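# Place cassette on gel imager glass, close drawer

## Task

Set the cassette FINISHED down on the glass inside the drawer of gel imager IM so that it sits centred in the rectangle marked by the four corner marks, with its long side running along the rectangle's length. IM is loose on the table and must finish no more than about a finger's width from its starting spot, still upright and barely rotated. Push IM's drawer completely shut while FINISHED stays correctly placed on the glass. Everything must stay in place without the robot holding it, and at the end both grippers must be open and pulled away.

## Robot and tools

ROBOT. Two Doosan M1013 arms, named left_arm and right_arm, each carrying a Robotiq 2F-140 two-finger gripper and a wrist camera. The names are labels only and do not refer to sides of any image. Root poses in the scene frame: left_arm at (+0.059, +0.554, 0) m, quat_wxyz (+1.000, 0, 0, -0.022); right_arm at (+0.051, -0.675, 0) m, quat_wxyz (+0.995, 0, 0, -0.102). The idle arm may be parked out of the way.

SCENE FRAME. Origin on the table surface midway between the arms; +x points out across the table, +z up, and left_arm sits toward +y. Reported gripper poses use this frame and may be slightly off, more so at long reach. Gripper axes: fingers extend along its +z, and they open and close along its y. end_effector_position is the midpoint between the closed pads; closed fingertips stick out about 33 mm past it, open ones about 9 mm. Closing pushes the tips roughly 24 mm farther from the wrist, so keep that clearance above surfaces.

execute_actions. Argument actions is a list holding at most one item, or empty. Empty list: robot gets nothing new and the current state comes back. A move item is {"rows": [[...]], "steps": n}, n from 1 to 15 (default 15), each step lasting 1/30 s; each row covers one step and the final row repeats to fill the rest. A wait item is {"steps": n} with n up to 300, counted from the previous result, and your reply time eats into it. Optional pictures (boolean) toggles the camera images, which otherwise come every time. A rejected call moves nothing.

ROW LAYOUT. Every row has 18 numbers in [-1, 1], covering both arms even if only one moves: left_arm first (6 joint values, then gripper position, force_limit, speed), then right_arm in the same 9-slot order. The six joint values are waist, shoulder, elbow, forearm roll, wrist pitch, wrist roll. They are offsets, not targets: each is measured from that arm's joint angles in the most recent result that printed them (before any such result in the scene, or for later calls within the same reply, from where the arm is when the action begins), never from the previous row. Scale: 1.0 equals 1.398 rad for waist and shoulder, 2.097 rad for elbow, 2.622 rad for the three wrist joints. So an all-zero row pulls the arm back to those reference angles; it is not a hold or pause. Joint ranges in rad: waist, shoulder, forearm roll, wrist pitch, wrist roll -6.283 to 6.283; elbow -2.792 to 2.792. Asking more than 0.010 rad beyond a range gets the call rejected; near the ends the command is clipped and the result may say "joint sent to its limit".

GRIPPER SLOTS are absolute settings, not offsets. position: +1 fully open (140 mm), pads touch near -0.8, -1 closes until blocked. force_limit: about 14 N at -1, 60 N at 0, 107 N at +1. speed: roughly 30, 140, 250 mm/s at -1, 0, +1. To leave a gripper unchanged, resend its previous three values, since 0 is itself a command. To grip, send -1 and confirm object_status = 2. Codes: 0 moving, 1 blocked while opening, 2 blocked while closing, 3 reached target or pads met. To squeeze harder while at 2, raise force_limit and switch position between -1 and -0.98. position_measured is in counts: 3 fully open, 230 pads touching, nonlinear.

MOTION. Joint target speed is capped (2.09 rad/s waist and shoulder, 3.14 elbow, 3.93 wrist joints) with 0.3 s ramp-up, and all joints of an arm are synchronised. Targets are kept within a lead of the measured angle (0.456, 0.683, 0.854 rad by joint group) and scaled back if they would put the gripper over 70 mm from its measured place. Arms continue toward the last row while you think or wait, until they settle or a step is HELD.

RESULT LINES. Per-arm state with end_effector_position (m), end_effector_quat_wxyz and velocities; Joint positions and Joint velocities (rad, rad/s); joint torques (offset and noisy); Flange force (noisy, includes held weight, "no reading" when unavailable); object_status and position_measured. HELD marks steps whose row was not fully sent; "joint command not followed" means the clearance check altered targets. MOTOR HOT warns of overheating; OVER-TEMPERATURE FAULT means brakes are set until cooled.

AVOID. Load limits (N m): waist 306, shoulder 306, elbow 144, wrist joints 40.5, held weight included; reaching one, or an outside force of 144 N on the arm, gripper or load, halts that arm for 10 s. Do not let the arms collide or press each other, do not drop, slam or shove objects hard, and never knock anything off the table. IM is loose, so push its drawer gently. Occasional tugs on held parts or bumps to loose objects can occur.

zoom_image: camera is cam_high (896x504), cam_left_wrist (616x616) or cam_right_wrist (616x616); region is [x0, y0, x1, y1] in pixels from the top-left, at most 504 by 504. read_manual: optional section, only "licences"; no motion. finished_scene: scene (1 or 2) closes that scene irreversibly, grades it and starts the next.

Each tool is called after "Request:" in YAML: its name, and indented under it one key for each argument.

## Session

Request:
execute_actions:
  actions: []

Scene clock: 0.00 s of 7600.00 s.
left_arm: end_effector_position=(+0.5754, +0.5837, +0.1406) position_measured=3 object_status=3 end_effector_quat_wxyz=(-0.046, +0.512, +0.858, +0.017) end_effector_velocity=(+0.000, +0.000, +0.000) end_effector_angular_velocity=(+0.001, -0.001, +0.002) | right_arm: end_effector_position=(+0.4236, +0.1232, +0.3486) position_measured=3 object_status=3 end_effector_quat_wxyz=(+0.027, -0.595, +0.801, -0.061) end_effector_velocity=(+0.000, -0.000, +0.001) end_effector_angular_velocity=(+0.001, -0.001, +0.000)
Joint positions: left_arm=[-0.012  0.102  2.03   0.082  1.077 -0.591] | right_arm=[ 1.35   0.554  1.02  -0.132  1.58   4.579]
Joint velocities: left_arm=[ 0.     0.    -0.001  0.001 -0.    -0.002] | right_arm=[-0.    -0.001 -0.    -0.    -0.    -0.   ]
Joint torques (N m, as the joint torque sensors report them, + toward a larger angle): no reading
Flange force (N, the push that the arm receives, along the gripper's own x y z axes): no reading

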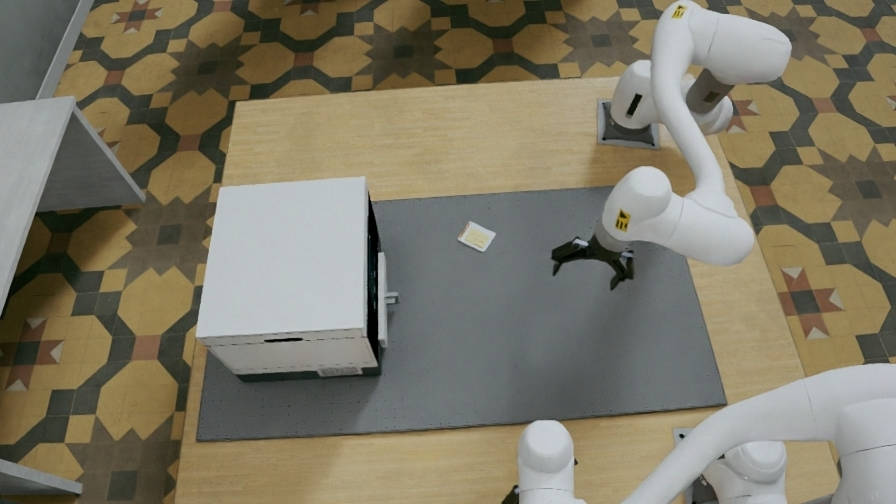

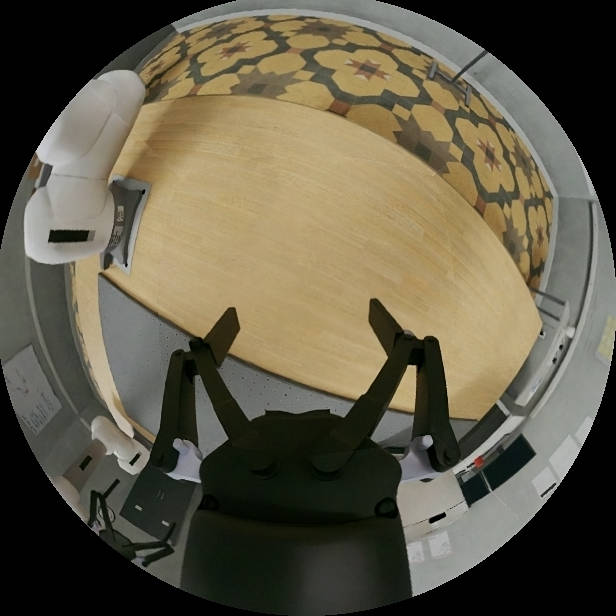

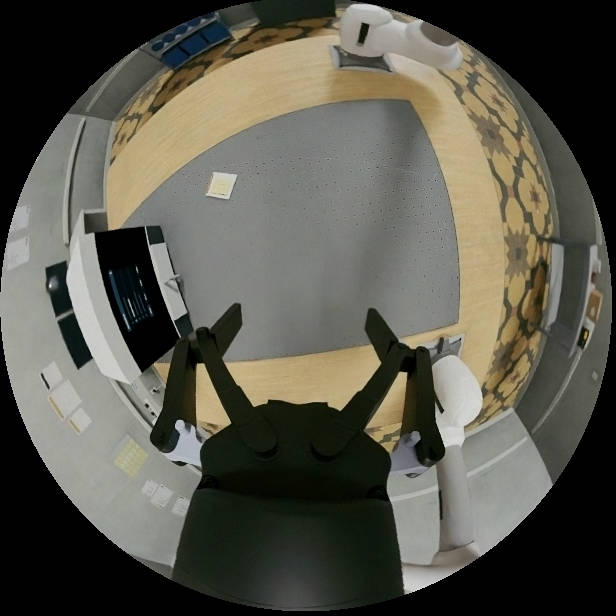

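Request:
zoom_image:
  camera: "cam_high"
  region: [340, 200, 520, 380]

Request:
zoom_image:
  camera: "cam_right_wrist"
  region: [90, 160, 270, 360]

Region (340, 200, 520, 380) of cam_high's 896x504 image, scaled by 2.800, with more detail than that image has.

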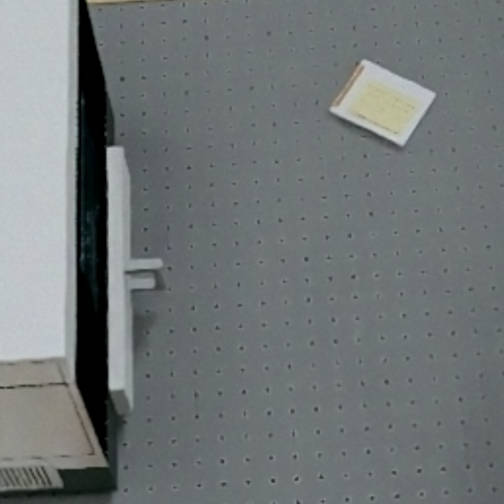

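Region (90, 160, 270, 360) of cam_right_wrist's 616x616 image, scaled by 2.520, with more detail than that image has; it fills the left 454 columns of this view, and the rest is white.

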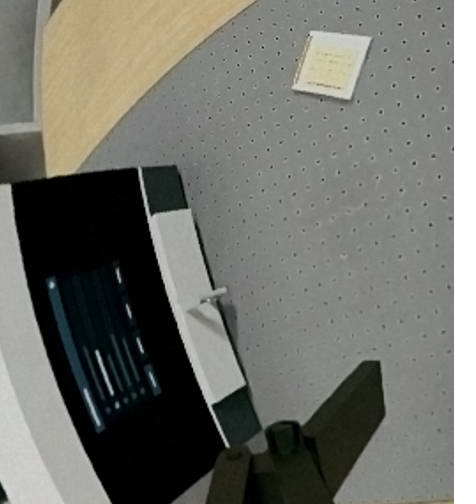

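Request:
execute_actions:
  actions:
    - {"rows": [[0,0,0,0,0,0,1,0,0,-0.3215,0.2265,-0.0804,-0.028,-0.1473,0.337,1,0,0]], "steps": 15}
  pictures: false

Request:
execute_actions:
  actions:
    - {"steps": 45}

Request:
zoom_image:
  camera: "cam_right_wrist"
  region: [200, 230, 420, 420]

Request:
zoom_image:
  camera: "cam_high"
  region: [340, 200, 520, 380]

Scene clock: 29.67 s of 7600.00 s.
left_arm: end_effector_position=(+0.5754, +0.5837, +0.1406) position_measured=3 object_status=3 end_effector_quat_wxyz=(-0.046, +0.512, +0.858, +0.017) end_effector_velocity=(-0.000, -0.000, -0.001) end_effector_angular_velocity=(-0.000, +0.001, -0.001) | right_arm: end_effector_position=(+0.6339, +0.1144, +0.2677) position_measured=3 object_status=3 end_effector_quat_wxyz=(+0.082, -0.356, +0.930, -0.042) end_effector_velocity=(+0.465, -0.083, -0.179) end_effector_angular_velocity=(+0.290, -0.194, -1.155)
Joint positions: left_arm=[-0.012  0.102  2.03   0.082  1.077 -0.591] | right_arm=[ 1.159  0.688  0.948 -0.163  1.417  4.953]
Joint velocities: left_arm=[-0.001  0.001  0.001 -0.    -0.     0.   ] | right_arm=[-0.416  0.291 -0.157 -0.068 -0.357  0.814]
Joint torques (N m, as the joint torque sensors report them, + toward a larger angle): left_arm=[  3.52 -46.41 -33.41   3.87   0.03  -0.3 ] | right_arm=[   4.23 -106.93  -38.5     3.71    0.49   -0.17]
Flange force (N, the push that the arm receives, along the gripper's own x y z axes): left_arm=[-7.3 0.6 -2.0] | right_arm=[-7.2 -4.1 -3.2]
Steps of this call (steps 1 to 90: nothing new was sent; then 26.17 s passed at rest; steps 91 to 105: all 15 steps of this action). Readings (joint positions | what the end effector reports):
91: left_arm=[-0.012 0.102 2.030 0.082 1.077 -0.591] | right_arm=[1.349 0.554 1.020 -0.132 1.580 4.579] | left_arm position_measured=3 object_status=3 | right_arm position_measured=3 object_status=3
92: left_arm=[-0.012 0.102 2.030 0.082 1.077 -0.591] | right_arm=[1.346 0.556 1.018 -0.132 1.578 4.586] | left_arm position_measured=3 object_status=3 | right_arm position_measured=3 object_status=3
94: left_arm=[-0.012 0.102 2.030 0.082 1.077 -0.591] | right_arm=[1.319 0.576 1.008 -0.137 1.553 4.639] | left_arm position_measured=3 object_status=3 | right_arm position_measured=3 object_status=3
98: left_arm=[-0.012 0.102 2.030 0.082 1.077 -0.591] | right_arm=[1.259 0.618 0.986 -0.146 1.502 4.756] | left_arm position_measured=3 object_status=3 | right_arm position_measured=3 object_status=3
105: the state above

Scene clock: 31.17 s of 7600.00 s.
left_arm: end_effector_position=(+0.5754, +0.5837, +0.1406) position_measured=3 object_status=3 end_effector_quat_wxyz=(-0.046, +0.512, +0.858, +0.017) end_effector_velocity=(-0.000, -0.000, -0.000) end_effector_angular_velocity=(+0.000, +0.001, -0.001) | right_arm: end_effector_position=(+0.9157, +0.0089, +0.1503) position_measured=3 object_status=3 end_effector_quat_wxyz=(+0.149, +0.000, +0.989, -0.000) end_effector_velocity=(+0.000, -0.001, -0.001) end_effector_angular_velocity=(-0.000, +0.001, -0.002)
Joint positions: left_arm=[-0.012  0.102  2.03   0.082  1.077 -0.591] | right_arm=[ 0.9    0.871  0.851 -0.205  1.194  5.462]
Joint velocities: left_arm=[-0.     0.001  0.     0.     0.     0.001] | right_arm=[-0.001  0.     0.001  0.    -0.     0.001]
Joint torques (N m, as the joint torque sensors report them, + toward a larger angle): left_arm=[  3.07 -47.43 -32.92   3.88   0.02  -0.19] | right_arm=[   3.58 -118.95  -39.07    3.55   -0.17   -0.2 ]
Flange force (N, the push that the arm receives, along the gripper's own x y z axes): left_arm=[-7.7 3.0 -1.9] | right_arm=[-7.0 1.0 -0.4]
Steps of this call (steps 1 to 45: the robot went on to your last target). Readings (joint positions | what the end effector reports):
1: left_arm=[-0.012 0.102 2.030 0.082 1.077 -0.591] | right_arm=[1.145 0.698 0.943 -0.165 1.404 4.980] | left_arm position_measured=3 object_status=3 | right_arm position_measured=3 object_status=3
2: left_arm=[-0.012 0.102 2.030 0.082 1.077 -0.591] | right_arm=[1.131 0.708 0.938 -0.167 1.392 5.008] | left_arm position_measured=3 object_status=3 | right_arm position_measured=3 object_status=3
4: left_arm=[-0.012 0.102 2.030 0.082 1.077 -0.591] | right_arm=[1.103 0.728 0.927 -0.172 1.368 5.063] | left_arm position_measured=3 object_status=3 | right_arm position_measured=3 object_status=3
8: left_arm=[-0.012 0.102 2.030 0.082 1.077 -0.591] | right_arm=[1.047 0.767 0.906 -0.181 1.321 5.172] | left_arm position_measured=3 object_status=3 | right_arm position_measured=3 object_status=3
45: the state above
All arms were judged still, so your last target was given up. Only a new action makes them travel on or press farther. Fingers that are still opening or closing keep moving.

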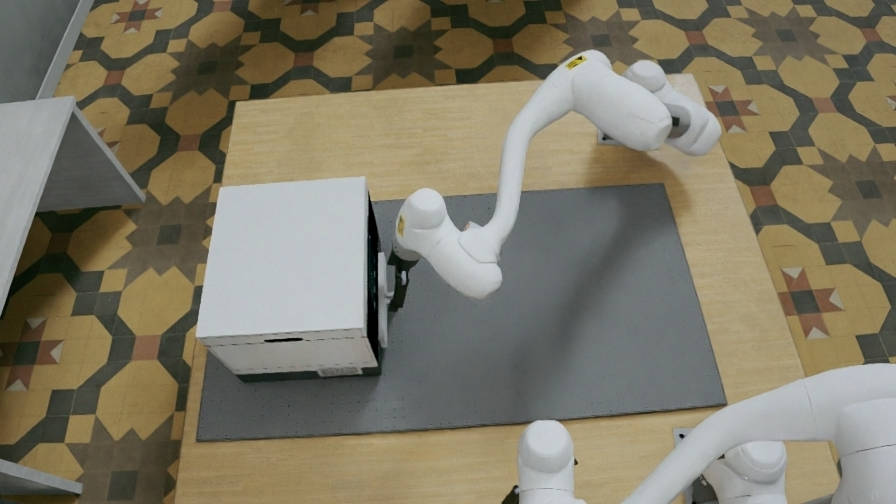

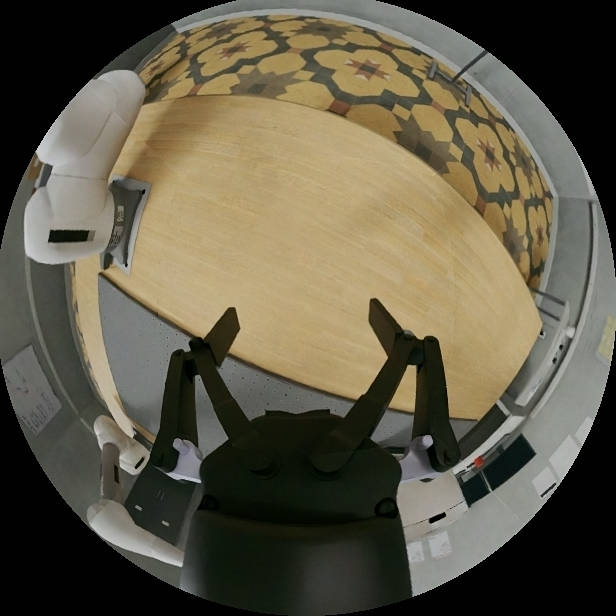

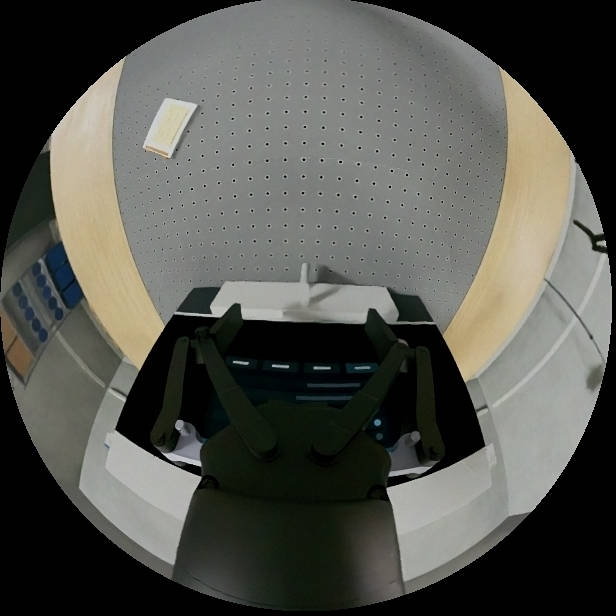

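Region (200, 230, 420, 420) of cam_right_wrist's 616x616 image, scaled by 2.291, with more detail than that image has; it fills the top 435 rows of this view, and the rest is white.

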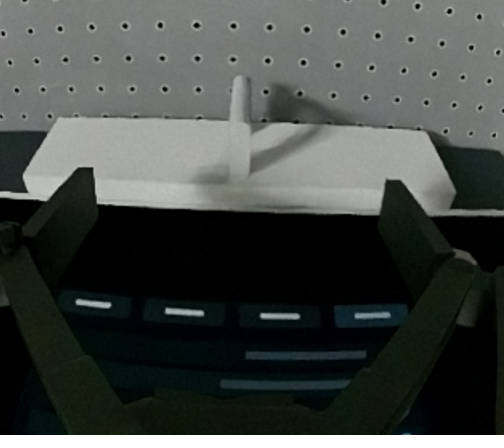

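Region (340, 200, 520, 380) of cam_high's 896x504 image, scaled by 2.800, with more detail than that image has.

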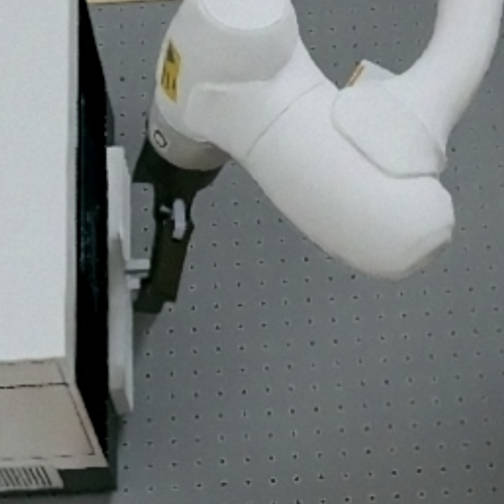

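Request:
execute_actions:
  actions:
    - {"rows": [[0,0,0,0,0,0,1,0,0,-0.0022,0.0322,0.0347,-0.0041,-0.0442,0.0091,-0.2,0,0.5]], "steps": 15}
  pictures: false

Request:
execute_actions:
  actions:
    - {"steps": 15}

Request:
zoom_image:
  camera: "cam_right_wrist"
  region: [200, 230, 420, 420]

Request:
zoom_image:
  camera: "cam_high"
  region: [340, 200, 520, 380]

Scene clock: 41.03 s of 7600.00 s.
left_arm: end_effector_position=(+0.5754, +0.5837, +0.1406) position_measured=3 object_status=3 end_effector_quat_wxyz=(-0.046, +0.512, +0.858, +0.017) end_effector_velocity=(-0.000, -0.000, -0.000) end_effector_angular_velocity=(+0.000, +0.001, -0.002) | right_arm: end_effector_position=(+0.9208, +0.0090, +0.0644) position_measured=144 object_status=0 end_effector_quat_wxyz=(+0.150, +0.000, +0.989, +0.000) end_effector_velocity=(-0.000, -0.000, +0.000) end_effector_angular_velocity=(-0.000, -0.000, +0.001)
Joint positions: left_arm=[-0.012  0.102  2.03   0.082  1.077 -0.591] | right_arm=[ 0.897  0.916  0.924 -0.216  1.078  5.486]
Joint velocities: left_arm=[-0.001  0.001  0.     0.    -0.     0.001] | right_arm=[ 0.    -0.     0.001 -0.001 -0.    -0.   ]
Joint torques (N m, as the joint torque sensors report them, + toward a larger angle): left_arm=[  2.74 -46.23 -32.95   3.69   0.05  -0.15] | right_arm=[   3.23 -121.25  -38.31    3.52   -0.23   -0.15]
Flange force (N, the push that the arm receives, along the gripper's own x y z axes): left_arm=[-6.4 1.4 -2.9] | right_arm=[-6.0 0.7 -1.0]
Steps of this call (steps 1 to 90: nothing new was sent; then 6.37 s passed at rest; steps 91 to 105: all 15 steps of this action). Readings (joint positions | what the end effector reports):
91: left_arm=[-0.012 0.102 2.030 0.082 1.077 -0.591] | right_arm=[0.900 0.871 0.851 -0.205 1.194 5.462] | left_arm position_measured=3 object_status=3 | right_arm position_measured=3 object_status=0
92: left_arm=[-0.012 0.102 2.030 0.082 1.077 -0.591] | right_arm=[0.900 0.873 0.855 -0.206 1.187 5.464] | left_arm position_measured=3 object_status=3 | right_arm position_measured=7 object_status=0
94: left_arm=[-0.012 0.102 2.030 0.082 1.077 -0.591] | right_arm=[0.899 0.892 0.886 -0.211 1.138 5.474] | left_arm position_measured=3 object_status=3 | right_arm position_measured=29 object_status=0
98: left_arm=[-0.012 0.102 2.030 0.082 1.077 -0.591] | right_arm=[0.897 0.915 0.923 -0.216 1.081 5.486] | left_arm position_measured=3 object_status=3 | right_arm position_measured=71 object_status=0
105: the state above

Scene clock: 41.53 s of 7600.00 s.
left_arm: end_effector_position=(+0.5754, +0.5837, +0.1406) position_measured=3 object_status=3 end_effector_quat_wxyz=(-0.046, +0.512, +0.858, +0.017) end_effector_velocity=(+0.000, +0.000, +0.000) end_effector_angular_velocity=(+0.001, -0.001, -0.000) | right_arm: end_effector_position=(+0.9208, +0.0090, +0.0642) position_measured=154 object_status=3 end_effector_quat_wxyz=(+0.150, +0.000, +0.989, -0.000) end_effector_velocity=(-0.001, -0.001, -0.002) end_effector_angular_velocity=(-0.002, +0.003, -0.001)
Joint positions: left_arm=[-0.012  0.102  2.03   0.082  1.077 -0.591] | right_arm=[ 0.897  0.916  0.924 -0.216  1.078  5.486]
Joint velocities: left_arm=[-0.    -0.     0.     0.001 -0.001 -0.   ] | right_arm=[ 0.     0.     0.003  0.    -0.     0.001]
Joint torques (N m, as the joint torque sensors report them, + toward a larger angle): left_arm=[  2.05 -46.35 -33.12   3.83   0.02  -0.06] | right_arm=[   3.14 -121.41  -38.09    3.64   -0.2    -0.17]
Flange force (N, the push that the arm receives, along the gripper's own x y z axes): left_arm=[-5.4 1.9 -2.7] | right_arm=[-6.3 2.0 0.1]
Steps of this call (steps 1 to 15: the robot went on to your last target). Readings (joint positions | what the end effector reports):
1: left_arm=[-0.012 0.102 2.030 0.082 1.077 -0.591] | right_arm=[0.897 0.916 0.924 -0.216 1.078 5.486] | left_arm position_measured=3 object_status=3 | right_arm position_measured=152 object_status=0
2: left_arm=[-0.012 0.102 2.030 0.082 1.077 -0.591] | right_arm=[0.897 0.916 0.924 -0.216 1.078 5.486] | left_arm position_measured=3 object_status=3 | right_arm position_measured=154 object_status=0
4: left_arm=[-0.012 0.102 2.030 0.082 1.077 -0.591] | right_arm=[0.897 0.916 0.924 -0.216 1.078 5.486] | left_arm position_measured=3 object_status=3 | right_arm position_measured=154 object_status=0
8: left_arm=[-0.012 0.102 2.030 0.082 1.077 -0.591] | right_arm=[0.897 0.916 0.924 -0.216 1.078 5.486] | left_arm position_measured=3 object_status=3 | right_arm position_measured=154 object_status=3
15: the state above
All arms were judged still, so your last target was given up. Only a new action makes them travel on or press farther. Fingers that are still opening or closing keep moving.

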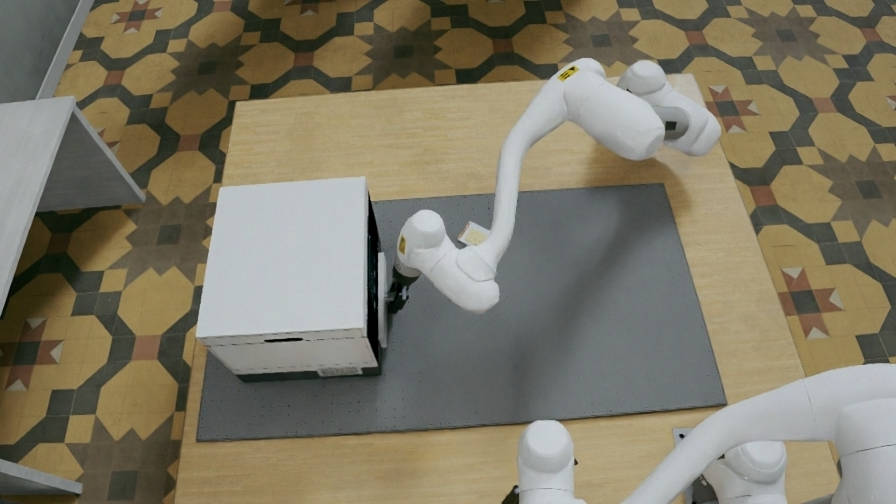

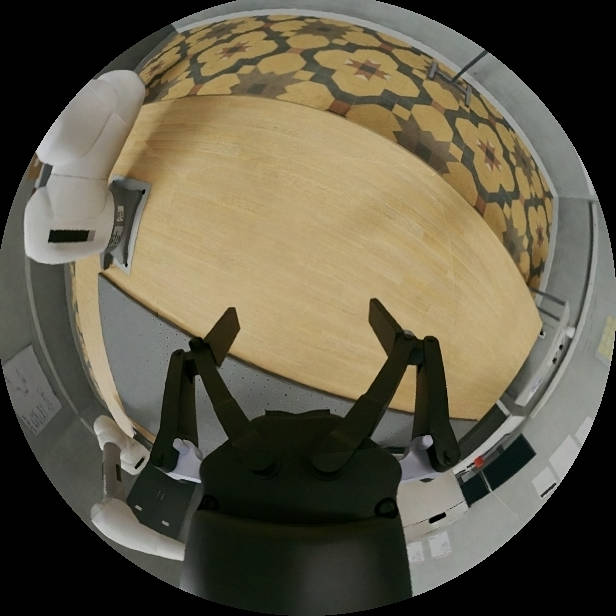

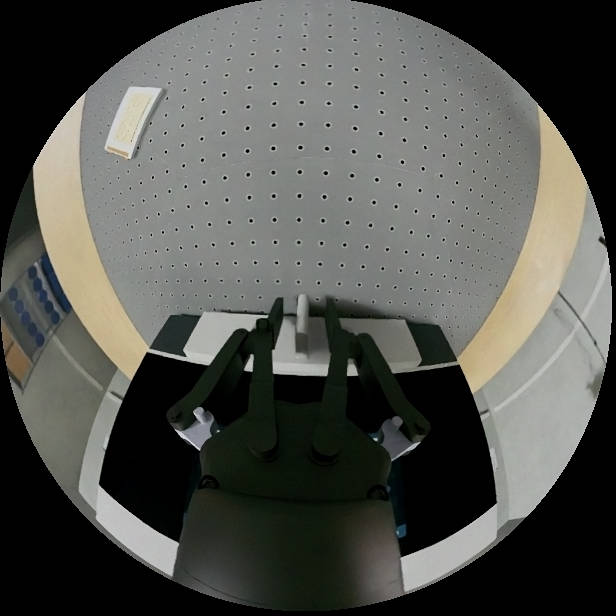

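Region (200, 230, 420, 420) of cam_right_wrist's 616x616 image, scaled by 2.291, with more detail than that image has; it fills the top 435 rows of this view, and the rest is white.

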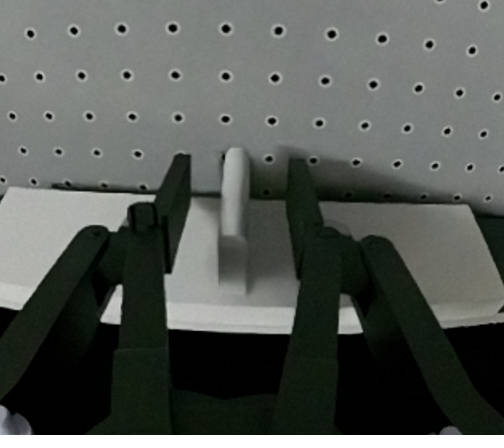

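Region (340, 200, 520, 380) of cam_high's 896x504 image, scaled by 2.800, with more detail than that image has.

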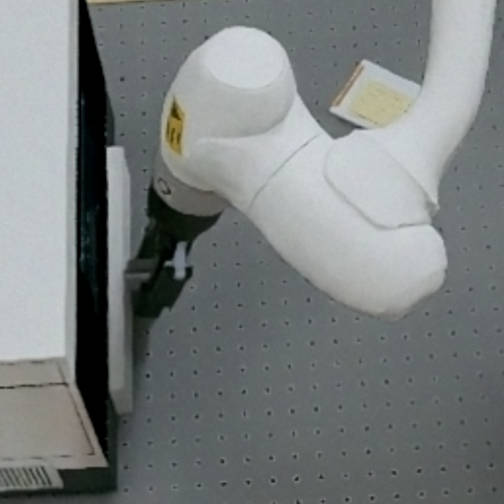

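Request:
execute_actions:
  actions: []

Scene clock: 52.47 s of 7600.00 s.
left_arm: end_effector_position=(+0.5754, +0.5837, +0.1406) position_measured=3 object_status=3 end_effector_quat_wxyz=(-0.046, +0.512, +0.858, +0.017) end_effector_velocity=(+0.000, +0.001, -0.000) end_effector_angular_velocity=(+0.001, -0.000, +0.001) | right_arm: end_effector_position=(+0.9208, +0.0090, +0.0642) position_measured=154 object_status=3 end_effector_quat_wxyz=(+0.150, +0.000, +0.989, -0.000) end_effector_velocity=(-0.000, +0.000, -0.003) end_effector_angular_velocity=(-0.001, +0.002, +0.000)
Joint positions: left_arm=[-0.012  0.102  2.03   0.082  1.077 -0.591] | right_arm=[ 0.897  0.916  0.924 -0.216  1.078  5.486]
Joint velocities: left_arm=[ 0.001  0.     0.     0.001 -0.001 -0.001] | right_arm=[ 0.     0.002  0.     0.    -0.     0.   ]
Joint torques (N m, as the joint torque sensors report them, + toward a larger angle): left_arm=[  3.08 -46.03 -33.01   3.87   0.07  -0.26] | right_arm=[   3.74 -121.2   -37.87    3.48   -0.22   -0.26]
Flange force (N, the push that the arm receives, along the gripper's own x y z axes): left_arm=[-6.1 1.0 -3.0] | right_arm=[-7.5 2.0 0.2]
Steps of this call (steps 1 to 90: nothing new was sent; then 7.93 s passed at rest). Readings (joint positions | what the end effector reports):
1: left_arm=[-0.012 0.102 2.030 0.082 1.077 -0.591] | right_arm=[0.897 0.916 0.924 -0.216 1.078 5.486] | left_arm position_measured=3 object_status=3 | right_arm position_measured=154 object_status=3
2: left_arm=[-0.012 0.102 2.030 0.082 1.077 -0.591] | right_arm=[0.897 0.916 0.924 -0.216 1.078 5.486] | left_arm position_measured=3 object_status=3 | right_arm position_measured=154 object_status=3
4: left_arm=[-0.012 0.102 2.030 0.082 1.077 -0.591] | right_arm=[0.897 0.916 0.924 -0.216 1.078 5.486] | left_arm position_measured=3 object_status=3 | right_arm position_measured=154 object_status=3
8: left_arm=[-0.012 0.102 2.030 0.082 1.077 -0.591] | right_arm=[0.897 0.916 0.924 -0.216 1.078 5.486] | left_arm position_measured=3 object_status=3 | right_arm position_measured=154 object_status=3
90: the state above

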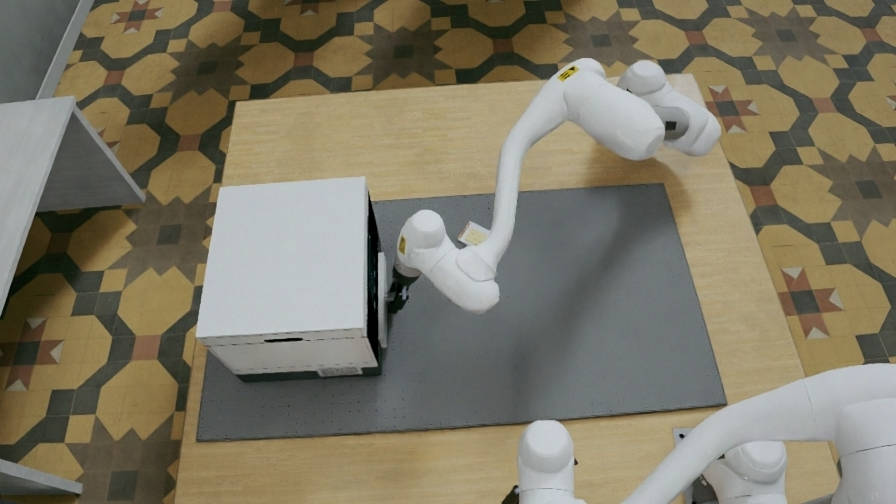

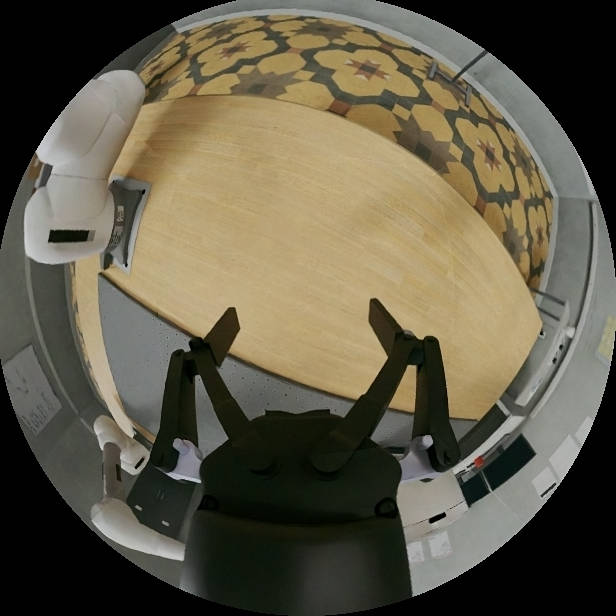

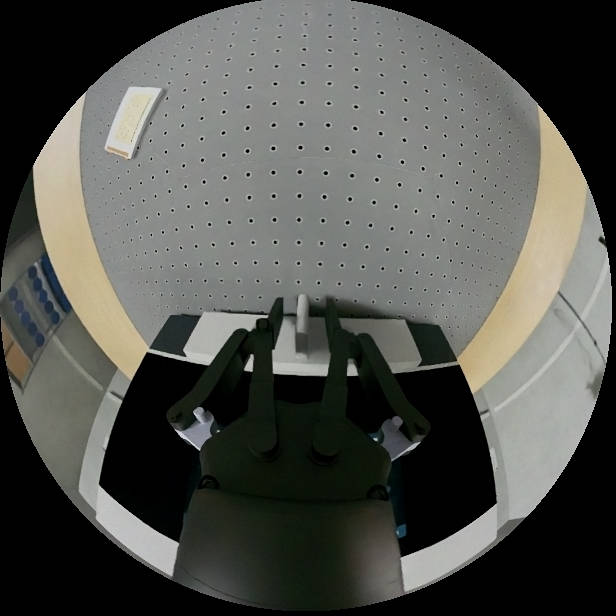

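Request:
execute_actions:
  actions:
    - {"rows": [[0,0,0,0,0,0,1,0,0, 0,0,0,0,0,0,-1,0,-0.7]], "steps": 15}
  pictures: false

Request:
execute_actions:
  actions:
    - {"steps": 20}

Scene clock: 55.00 s of 7600.00 s.
left_arm: end_effector_position=(+0.5754, +0.5837, +0.1406) position_measured=3 object_status=3 end_effector_quat_wxyz=(-0.046, +0.512, +0.858, +0.017) end_effector_velocity=(+0.001, -0.000, +0.001) end_effector_angular_velocity=(-0.000, -0.002, -0.000) | right_arm: end_effector_position=(+0.9208, +0.0090, +0.0642) position_measured=200 object_status=0 end_effector_quat_wxyz=(+0.150, +0.000, +0.989, -0.000) end_effector_velocity=(+0.000, -0.001, +0.001) end_effector_angular_velocity=(+0.000, -0.000, -0.002)
Joint positions: left_arm=[-0.012  0.102  2.03   0.082  1.077 -0.591] | right_arm=[ 0.897  0.916  0.924 -0.216  1.078  5.486]
Joint velocities: left_arm=[-0.    -0.    -0.001 -0.    -0.     0.   ] | right_arm=[-0.001 -0.001  0.    -0.     0.     0.001]
Joint torques (N m, as the joint torque sensors report them, + toward a larger angle): left_arm=[  1.75 -45.75 -33.03   3.86   0.07  -0.08] | right_arm=[   4.06 -121.39  -38.      3.54   -0.2    -0.21]
Flange force (N, the push that the arm receives, along the gripper's own x y z axes): left_arm=[-4.3 1.8 -3.0] | right_arm=[-7.5 0.6 -0.6]
Steps of this call (steps 1 to 61: nothing new was sent; steps 62 to 76: all 15 steps of this action). Readings (joint positions | what the end effector reports):
62: left_arm=[-0.012 0.102 2.030 0.082 1.077 -0.591] | right_arm=[0.897 0.916 0.924 -0.216 1.078 5.486] | left_arm position_measured=3 object_status=3 | right_arm position_measured=154 object_status=0
63: left_arm=[-0.012 0.102 2.030 0.082 1.077 -0.591] | right_arm=[0.897 0.916 0.924 -0.216 1.078 5.486] | left_arm position_measured=3 object_status=3 | right_arm position_measured=156 object_status=0
65: left_arm=[-0.012 0.102 2.030 0.082 1.077 -0.591] | right_arm=[0.897 0.916 0.924 -0.216 1.078 5.486] | left_arm position_measured=3 object_status=3 | right_arm position_measured=162 object_status=0
69: left_arm=[-0.012 0.102 2.030 0.082 1.077 -0.591] | right_arm=[0.897 0.916 0.924 -0.216 1.078 5.486] | left_arm position_measured=3 object_status=3 | right_arm position_measured=176 object_status=0
76: the state above

Scene clock: 55.67 s of 7600.00 s.
left_arm: end_effector_position=(+0.5754, +0.5837, +0.1406) position_measured=3 object_status=3 end_effector_quat_wxyz=(-0.046, +0.512, +0.858, +0.017) end_effector_velocity=(-0.000, -0.000, +0.000) end_effector_angular_velocity=(-0.000, -0.000, -0.001) | right_arm: end_effector_position=(+0.9209, +0.0088, +0.0641) position_measured=215 object_status=2 end_effector_quat_wxyz=(+0.149, +0.000, +0.989, -0.000) end_effector_velocity=(-0.000, -0.001, -0.001) end_effector_angular_velocity=(-0.001, +0.002, -0.001)
Joint positions: left_arm=[-0.012  0.102  2.03   0.082  1.077 -0.591] | right_arm=[ 0.897  0.916  0.924 -0.216  1.078  5.486]
Joint velocities: left_arm=[-0.001 -0.001  0.    -0.     0.     0.   ] | right_arm=[-0.     0.     0.001  0.     0.    -0.   ]
Joint torques (N m, as the joint torque sensors report them, + toward a larger angle): left_arm=[  2.85 -46.99 -32.56   3.81   0.05  -0.21] | right_arm=[  19.92 -109.24  -42.72    7.38   -8.16   -0.27]
Flange force (N, the push that the arm receives, along the gripper's own x y z axes): left_arm=[-6.9 2.9 -2.9] | right_arm=[1.0 -27.0 -14.8]
Steps of this call (steps 1 to 15: the robot went on to your last target; steps 16 to 20: nothing new was sent). Readings (joint positions | what the end effector reports):
1: left_arm=[-0.012 0.102 2.030 0.082 1.077 -0.591] | right_arm=[0.897 0.916 0.924 -0.216 1.078 5.486] | left_arm position_measured=3 object_status=3 | right_arm position_measured=203 object_status=0
2: left_arm=[-0.012 0.102 2.030 0.082 1.077 -0.591] | right_arm=[0.897 0.916 0.924 -0.216 1.078 5.486] | left_arm position_measured=3 object_status=3 | right_arm position_measured=207 object_status=0
4: left_arm=[-0.012 0.102 2.030 0.082 1.077 -0.591] | right_arm=[0.897 0.916 0.924 -0.216 1.078 5.486] | left_arm position_measured=3 object_status=3 | right_arm position_measured=213 object_status=0
8: left_arm=[-0.012 0.102 2.030 0.082 1.077 -0.591] | right_arm=[0.897 0.916 0.924 -0.216 1.078 5.486] | left_arm position_measured=3 object_status=3 | right_arm position_measured=215 object_status=0
20: the state above
All arms were judged still, so your last target was given up. Only a new action makes them travel on or press farther. Fingers that are still opening or closing keep moving.

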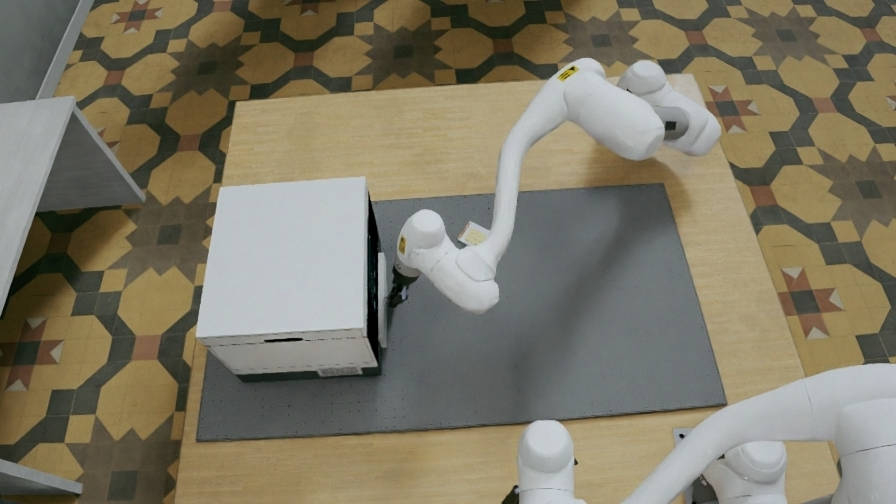

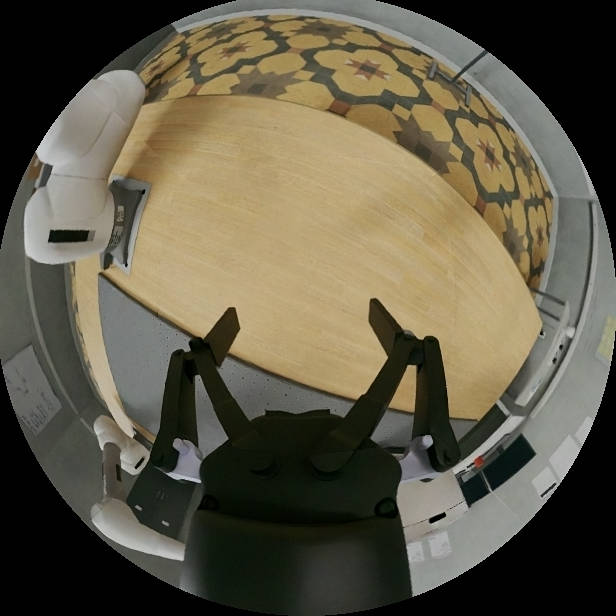

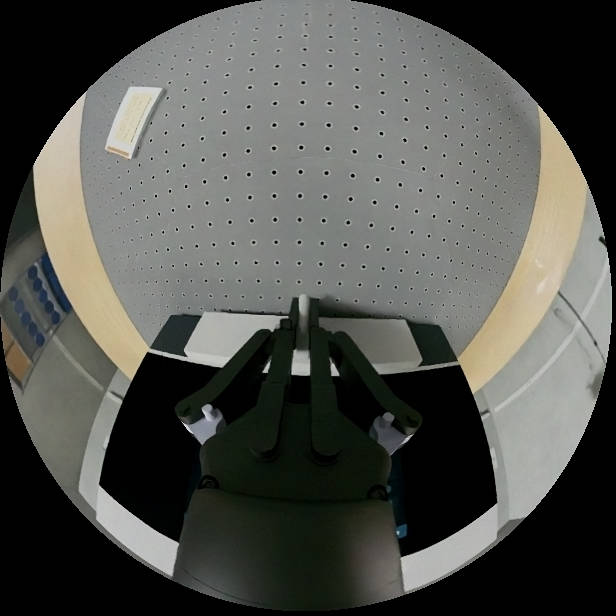

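Request:
execute_actions:
  actions:
    - {"rows": [[0,0,0,0,0,0,1,0,0, -0.00027,-0.00046,0.0006,0,-0.00025,-0.0001,-1,0,-0.7],[0,0,0,0,0,0,1,0,0, -0.00054,-0.00092,0.00118,0,-0.0005,-0.0002,-1,0,-0.7],[0,0,0,0,0,0,1,0,0, -0.00054,-0.00092,0.00118,0,-0.0005,-0.0002,-1,0,-0.7],[0,0,0,0,0,0,1,0,0, -0.00054,-0.00092,0.00118,0,-0.0005,-0.0002,-1,0,-0.7],[0,0,0,0,0,0,1,0,0, -0.0003,-0.0014,0.0018,-0.00005,-0.0007,0,-1,0,-0.7],[0,0,0,0,0,0,1,0,0, -0.0001,-0.0019,0.0025,-0.0001,-0.0009,0.0002,-1,0,-0.7],[0,0,0,0,0,0,1,0,0, 0.0001,-0.0025,0.0031,-0.00016,-0.00115,0.0004,-1,0,-0.7],[0,0,0,0,0,0,1,0,0, 0.00035,-0.003,0.0038,-0.0002,-0.0014,0.00055,-1,0,-0.7],[0,0,0,0,0,0,1,0,0, 0.00057,-0.0035,0.0044,-0.00027,-0.0016,0.00075,-1,0,-0.7],[0,0,0,0,0,0,1,0,0, 0.00079,-0.004,0.00509,-0.00033,-0.0018,0.00093,-1,0,-0.7]], "steps": 15}
  pictures: false

Scene clock: 100.07 s of 7600.00 s.
left_arm: end_effector_position=(+0.5754, +0.5837, +0.1406) position_measured=3 object_status=3 end_effector_quat_wxyz=(-0.046, +0.512, +0.858, +0.017) end_effector_velocity=(+0.000, -0.000, -0.000) end_effector_angular_velocity=(-0.001, +0.000, +0.001) | right_arm: end_effector_position=(+0.9179, +0.0078, +0.0642) position_measured=215 object_status=2 end_effector_quat_wxyz=(+0.149, +0.000, +0.989, -0.000) end_effector_velocity=(-0.001, -0.001, -0.000) end_effector_angular_velocity=(-0.002, -0.000, +0.000)
Joint positions: left_arm=[-0.012  0.102  2.03   0.082  1.077 -0.591] | right_arm=[ 0.898  0.91   0.934 -0.217  1.074  5.489]
Joint velocities: left_arm=[ 0.     0.001 -0.    -0.001 -0.    -0.001] | right_arm=[ 0.001 -0.002  0.004 -0.002 -0.001  0.002]
Joint torques (N m, as the joint torque sensors report them, + toward a larger angle): left_arm=[  2.76 -46.09 -33.04   3.9   -0.02  -0.23] | right_arm=[   0.6  -119.35  -35.03    3.37    2.88   -0.3 ]
Flange force (N, the push that the arm receives, along the gripper's own x y z axes): left_arm=[-6.2 1.4 -3.0] | right_arm=[-7.4 4.7 0.8]
Steps of this call (steps 1 to 90: nothing new was sent; then 40.90 s passed at rest; steps 91 to 105: all 15 steps of this action). Readings (joint positions | what the end effector reports):
91: left_arm=[-0.012 0.102 2.030 0.082 1.077 -0.591] | right_arm=[0.897 0.916 0.924 -0.216 1.078 5.486] | left_arm position_measured=3 object_status=3 | right_arm position_measured=215 object_status=2
92: left_arm=[-0.012 0.102 2.030 0.082 1.077 -0.591] | right_arm=[0.897 0.916 0.924 -0.216 1.078 5.486] | left_arm position_measured=3 object_status=3 | right_arm position_measured=215 object_status=2
94: left_arm=[-0.012 0.102 2.030 0.082 1.077 -0.591] | right_arm=[0.897 0.915 0.925 -0.216 1.077 5.486] | left_arm position_measured=3 object_status=3 | right_arm position_measured=215 object_status=2
98: left_arm=[-0.012 0.102 2.030 0.082 1.077 -0.591] | right_arm=[0.897 0.913 0.929 -0.216 1.075 5.486] | left_arm position_measured=3 object_status=3 | right_arm position_measured=215 object_status=2
105: the state above

Request:
execute_actions:
  actions:
    - {"rows": [[0,0,0,0,0,0,1,0,0, 0.00067,-0.0015,0.0019,-0.00017,-0.00063,0.00057,-1,0,-0.7],[0,0,0,0,0,0,1,0,0, 0.00135,-0.003,0.0038,-0.00035,-0.00127,0.00113,-1,0,-0.7],[0,0,0,0,0,0,1,0,0, 0.002,-0.0045,0.0057,-0.00052,-0.0019,0.0017,-1,0,-0.7],[0,0,0,0,0,0,1,0,0, 0.0027,-0.006,0.0077,-0.0007,-0.0025,0.0023,-1,0,-0.7],[0,0,0,0,0,0,1,0,0, 0.0034,-0.0075,0.0096,-0.00087,-0.0032,0.0028,-1,0,-0.7],[0,0,0,0,0,0,1,0,0, 0.004,-0.009,0.0115,-0.00105,-0.0038,0.0034,-1,0,-0.7],[0,0,0,0,0,0,1,0,0, 0.0047,-0.0106,0.0134,-0.0012,-0.0044,0.004,-1,0,-0.7],[0,0,0,0,0,0,1,0,0, 0.0054,-0.0121,0.0153,-0.0014,-0.0051,0.0045,-1,0,-0.7],[0,0,0,0,0,0,1,0,0, 0.0061,-0.0136,0.0172,-0.00157,-0.0057,0.0051,-1,0,-0.7],[0,0,0,0,0,0,1,0,0, 0.00674,-0.01507,0.01912,-0.00174,-0.00634,0.00566,-1,0,-0.7]], "steps": 15}

Scene clock: 105.97 s of 7600.00 s.
left_arm: end_effector_position=(+0.5754, +0.5837, +0.1406) position_measured=3 object_status=3 end_effector_quat_wxyz=(-0.046, +0.512, +0.858, +0.017) end_effector_velocity=(+0.000, +0.000, -0.000) end_effector_angular_velocity=(-0.001, -0.000, +0.002) | right_arm: end_effector_position=(+0.9031, +0.0078, +0.0642) position_measured=215 object_status=2 end_effector_quat_wxyz=(+0.149, +0.000, +0.989, -0.000) end_effector_velocity=(-0.001, +0.001, +0.002) end_effector_angular_velocity=(+0.002, -0.002, +0.000)
Joint positions: left_arm=[-0.012  0.102  2.03   0.082  1.077 -0.591] | right_arm=[ 0.907  0.889  0.974 -0.221  1.057  5.503]
Joint velocities: left_arm=[ 0.001  0.    -0.    -0.001 -0.    -0.   ] | right_arm=[ 0.001 -0.003  0.004 -0.    -0.003  0.002]
Joint torques (N m, as the joint torque sensors report them, + toward a larger angle): left_arm=[  2.64 -46.83 -33.32   3.88   0.15  -0.23] | right_arm=[   0.03 -117.53  -35.1     2.99    1.5    -0.17]
Flange force (N, the push that the arm receives, along the gripper's own x y z axes): left_arm=[-5.7 2.0 -1.7] | right_arm=[-8.8 6.1 -0.8]
Steps of this call (steps 1 to 15: the robot went on to your last target; steps 16 to 90: nothing new was sent; then 2.40 s passed at rest; steps 91 to 105: all 15 steps of this action). Readings (joint positions | what the end effector reports):
91: left_arm=[-0.012 0.102 2.030 0.082 1.077 -0.591] | right_arm=[0.898 0.910 0.935 -0.217 1.074 5.489] | left_arm position_measured=3 object_status=3 | right_arm position_measured=215 object_status=2
92: left_arm=[-0.012 0.102 2.030 0.082 1.077 -0.591] | right_arm=[0.898 0.909 0.936 -0.217 1.073 5.489] | left_arm position_measured=3 object_status=3 | right_arm position_measured=215 object_status=2
94: left_arm=[-0.012 0.102 2.030 0.082 1.077 -0.591] | right_arm=[0.900 0.906 0.942 -0.218 1.071 5.491] | left_arm position_measured=3 object_status=3 | right_arm position_measured=215 object_status=2
98: left_arm=[-0.012 0.102 2.030 0.082 1.077 -0.591] | right_arm=[0.903 0.898 0.957 -0.219 1.064 5.497] | left_arm position_measured=3 object_status=3 | right_arm position_measured=215 object_status=2
105: the state above

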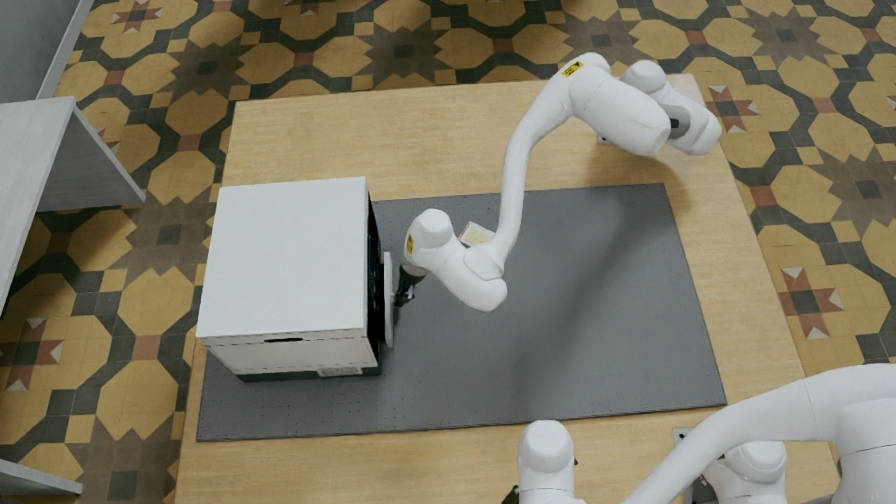

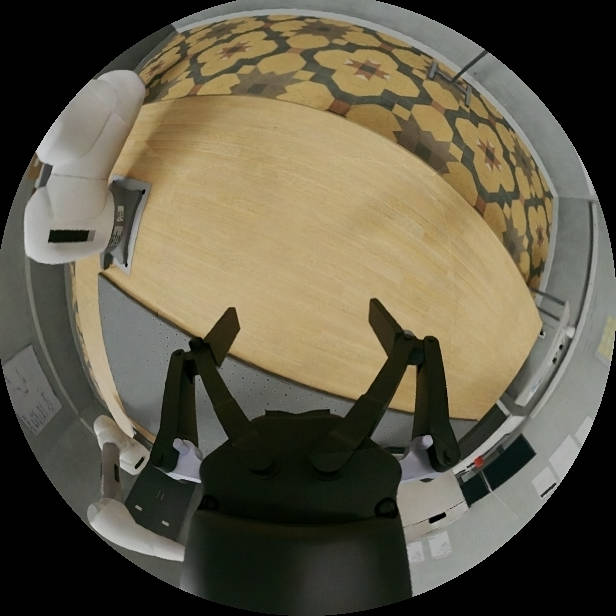

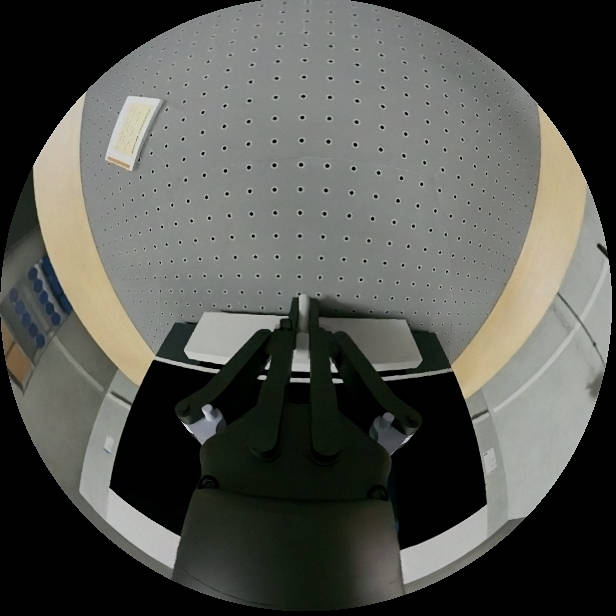

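Request:
execute_actions:
  actions:
    - {"rows": [[0,0,0,0,0,0,1,0,0, 0.00147,-0.00276,0.0035,-0.00035,-0.00113,0.00114,-1,0,-0.7],[0,0,0,0,0,0,1,0,0, 0.00284,-0.00569,0.00721,-0.0007,-0.00234,0.00228,-1,0,-0.7],[0,0,0,0,0,0,1,0,0, 0.00422,-0.00861,0.0109,-0.00105,-0.00354,0.00343,-1,0,-0.7],[0,0,0,0,0,0,1,0,0, 0.0056,-0.0115,0.01455,-0.0014,-0.00473,0.00457,-1,0,-0.7],[0,0,0,0,0,0,1,0,0, 0.007,-0.01438,0.01818,-0.00176,-0.0059,0.00572,-1,0,-0.7],[0,0,0,0,0,0,1,0,0, 0.00839,-0.01724,0.02178,-0.00211,-0.00707,0.00688,-1,0,-0.7],[0,0,0,0,0,0,1,0,0, 0.0098,-0.02007,0.02534,-0.00247,-0.00821,0.00803,-1,0,-0.7],[0,0,0,0,0,0,1,0,0, 0.01121,-0.02289,0.02889,-0.00282,-0.00935,0.00919,-1,0,-0.7],[0,0,0,0,0,0,1,0,0, 0.01263,-0.02569,0.0324,-0.00318,-0.01047,0.01035,-1,0,-0.7],[0,0,0,0,0,0,1,0,0, 0.01405,-0.02846,0.03588,-0.00353,-0.01158,0.01151,-1,0,-0.7],[0,0,0,0,0,0,1,0,0, 0.01548,-0.03122,0.03934,-0.00389,-0.01267,0.01268,-1,0,-0.7],[0,0,0,0,0,0,1,0,0, 0.01692,-0.03396,0.04276,-0.00425,-0.01375,0.01385,-1,0,-0.7],[0,0,0,0,0,0,1,0,0, 0.01836,-0.03667,0.04616,-0.00461,-0.01482,0.01502,-1,0,-0.7],[0,0,0,0,0,0,1,0,0, 0.01981,-0.03937,0.04953,-0.00497,-0.01587,0.01619,-1,0,-0.7]], "steps": 15}
  pictures: false

Request:
execute_actions:
  actions:
    - {"steps": 8}
  pictures: false

Scene clock: 121.50 s of 7600.00 s.
left_arm: end_effector_position=(+0.5754, +0.5837, +0.1406) position_measured=3 object_status=3 end_effector_quat_wxyz=(-0.046, +0.512, +0.858, +0.017) end_effector_velocity=(+0.000, -0.001, +0.000) end_effector_angular_velocity=(+0.000, -0.000, -0.002) | right_arm: end_effector_position=(+0.8654, +0.0080, +0.0641) position_measured=215 object_status=2 end_effector_quat_wxyz=(+0.149, +0.000, +0.989, -0.000) end_effector_velocity=(-0.085, +0.000, -0.002) end_effector_angular_velocity=(-0.002, +0.002, +0.001)
Joint positions: left_arm=[-0.012  0.102  2.03   0.082  1.077 -0.591] | right_arm=[ 0.932  0.84   1.068 -0.233  1.02   5.541]
Joint velocities: left_arm=[-0.002  0.    -0.     0.     0.     0.   ] | right_arm=[ 0.057 -0.104  0.199 -0.026 -0.077  0.085]
Joint torques (N m, as the joint torque sensors report them, + toward a larger angle): left_arm=[  2.95 -46.6  -32.59   3.93  -0.08  -0.16] | right_arm=[   4.67 -116.77  -35.73    3.74    0.71   -0.26]
Flange force (N, the push that the arm receives, along the gripper's own x y z axes): left_arm=[-7.2 2.4 -3.1] | right_arm=[-11.1 4.7 2.9]
Steps of this call (steps 1 to 15: the robot went on to your last target; steps 16 to 90: nothing new was sent; then 12.03 s passed at rest; steps 91 to 105: all 15 steps of this action). Readings (joint positions | what the end effector reports):
91: left_arm=[-0.012 0.102 2.030 0.082 1.077 -0.591] | right_arm=[0.907 0.889 0.975 -0.221 1.057 5.503] | left_arm position_measured=3 object_status=3 | right_arm position_measured=215 object_status=2
92: left_arm=[-0.012 0.102 2.030 0.082 1.077 -0.591] | right_arm=[0.908 0.888 0.977 -0.222 1.056 5.504] | left_arm position_measured=3 object_status=3 | right_arm position_measured=215 object_status=2
94: left_arm=[-0.012 0.102 2.030 0.082 1.077 -0.591] | right_arm=[0.911 0.882 0.987 -0.223 1.052 5.509] | left_arm position_measured=3 object_status=3 | right_arm position_measured=215 object_status=2
98: left_arm=[-0.012 0.102 2.030 0.082 1.077 -0.591] | right_arm=[0.918 0.867 1.016 -0.226 1.040 5.520] | left_arm position_measured=3 object_status=3 | right_arm position_measured=215 object_status=2
105: the state above

Scene clock: 121.77 s of 7600.00 s.
left_arm: end_effector_position=(+0.5754, +0.5837, +0.1406) position_measured=3 object_status=3 end_effector_quat_wxyz=(-0.046, +0.512, +0.858, +0.017) end_effector_velocity=(+0.000, -0.000, +0.000) end_effector_angular_velocity=(+0.000, -0.001, -0.002) | right_arm: end_effector_position=(+0.8610, +0.0080, +0.0641) position_measured=215 object_status=2 end_effector_quat_wxyz=(+0.149, +0.000, +0.989, -0.000) end_effector_velocity=(-0.001, -0.001, -0.001) end_effector_angular_velocity=(-0.001, +0.001, -0.000)
Joint positions: left_arm=[-0.012  0.102  2.03   0.082  1.077 -0.591] | right_arm=[ 0.935  0.834  1.078 -0.234  1.015  5.546]
Joint velocities: left_arm=[-0.001 -0.    -0.     0.    -0.001  0.001] | right_arm=[ 0.    -0.001  0.002 -0.    -0.     0.001]
Joint torques (N m, as the joint torque sensors report them, + toward a larger angle): left_arm=[  3.84 -45.74 -33.06   3.72   0.08  -0.23] | right_arm=[   3.98 -115.26  -36.25    3.64    0.88   -0.11]
Flange force (N, the push that the arm receives, along the gripper's own x y z axes): left_arm=[-7.3 -0.3 -3.6] | right_arm=[-7.5 1.2 1.1]
Steps of this call (steps 1 to 8: the robot went on to your last target). Readings (joint positions | what the end effector reports):
1: left_arm=[-0.012 0.102 2.030 0.082 1.077 -0.591] | right_arm=[0.933 0.837 1.073 -0.233 1.018 5.543] | left_arm position_measured=3 object_status=3 | right_arm position_measured=215 object_status=2
2: left_arm=[-0.012 0.102 2.030 0.082 1.077 -0.591] | right_arm=[0.934 0.835 1.076 -0.234 1.017 5.545] | left_arm position_measured=3 object_status=3 | right_arm position_measured=215 object_status=2
4: left_arm=[-0.012 0.102 2.030 0.082 1.077 -0.591] | right_arm=[0.935 0.835 1.077 -0.234 1.016 5.545] | left_arm position_measured=3 object_status=3 | right_arm position_measured=215 object_status=2
8: the state above


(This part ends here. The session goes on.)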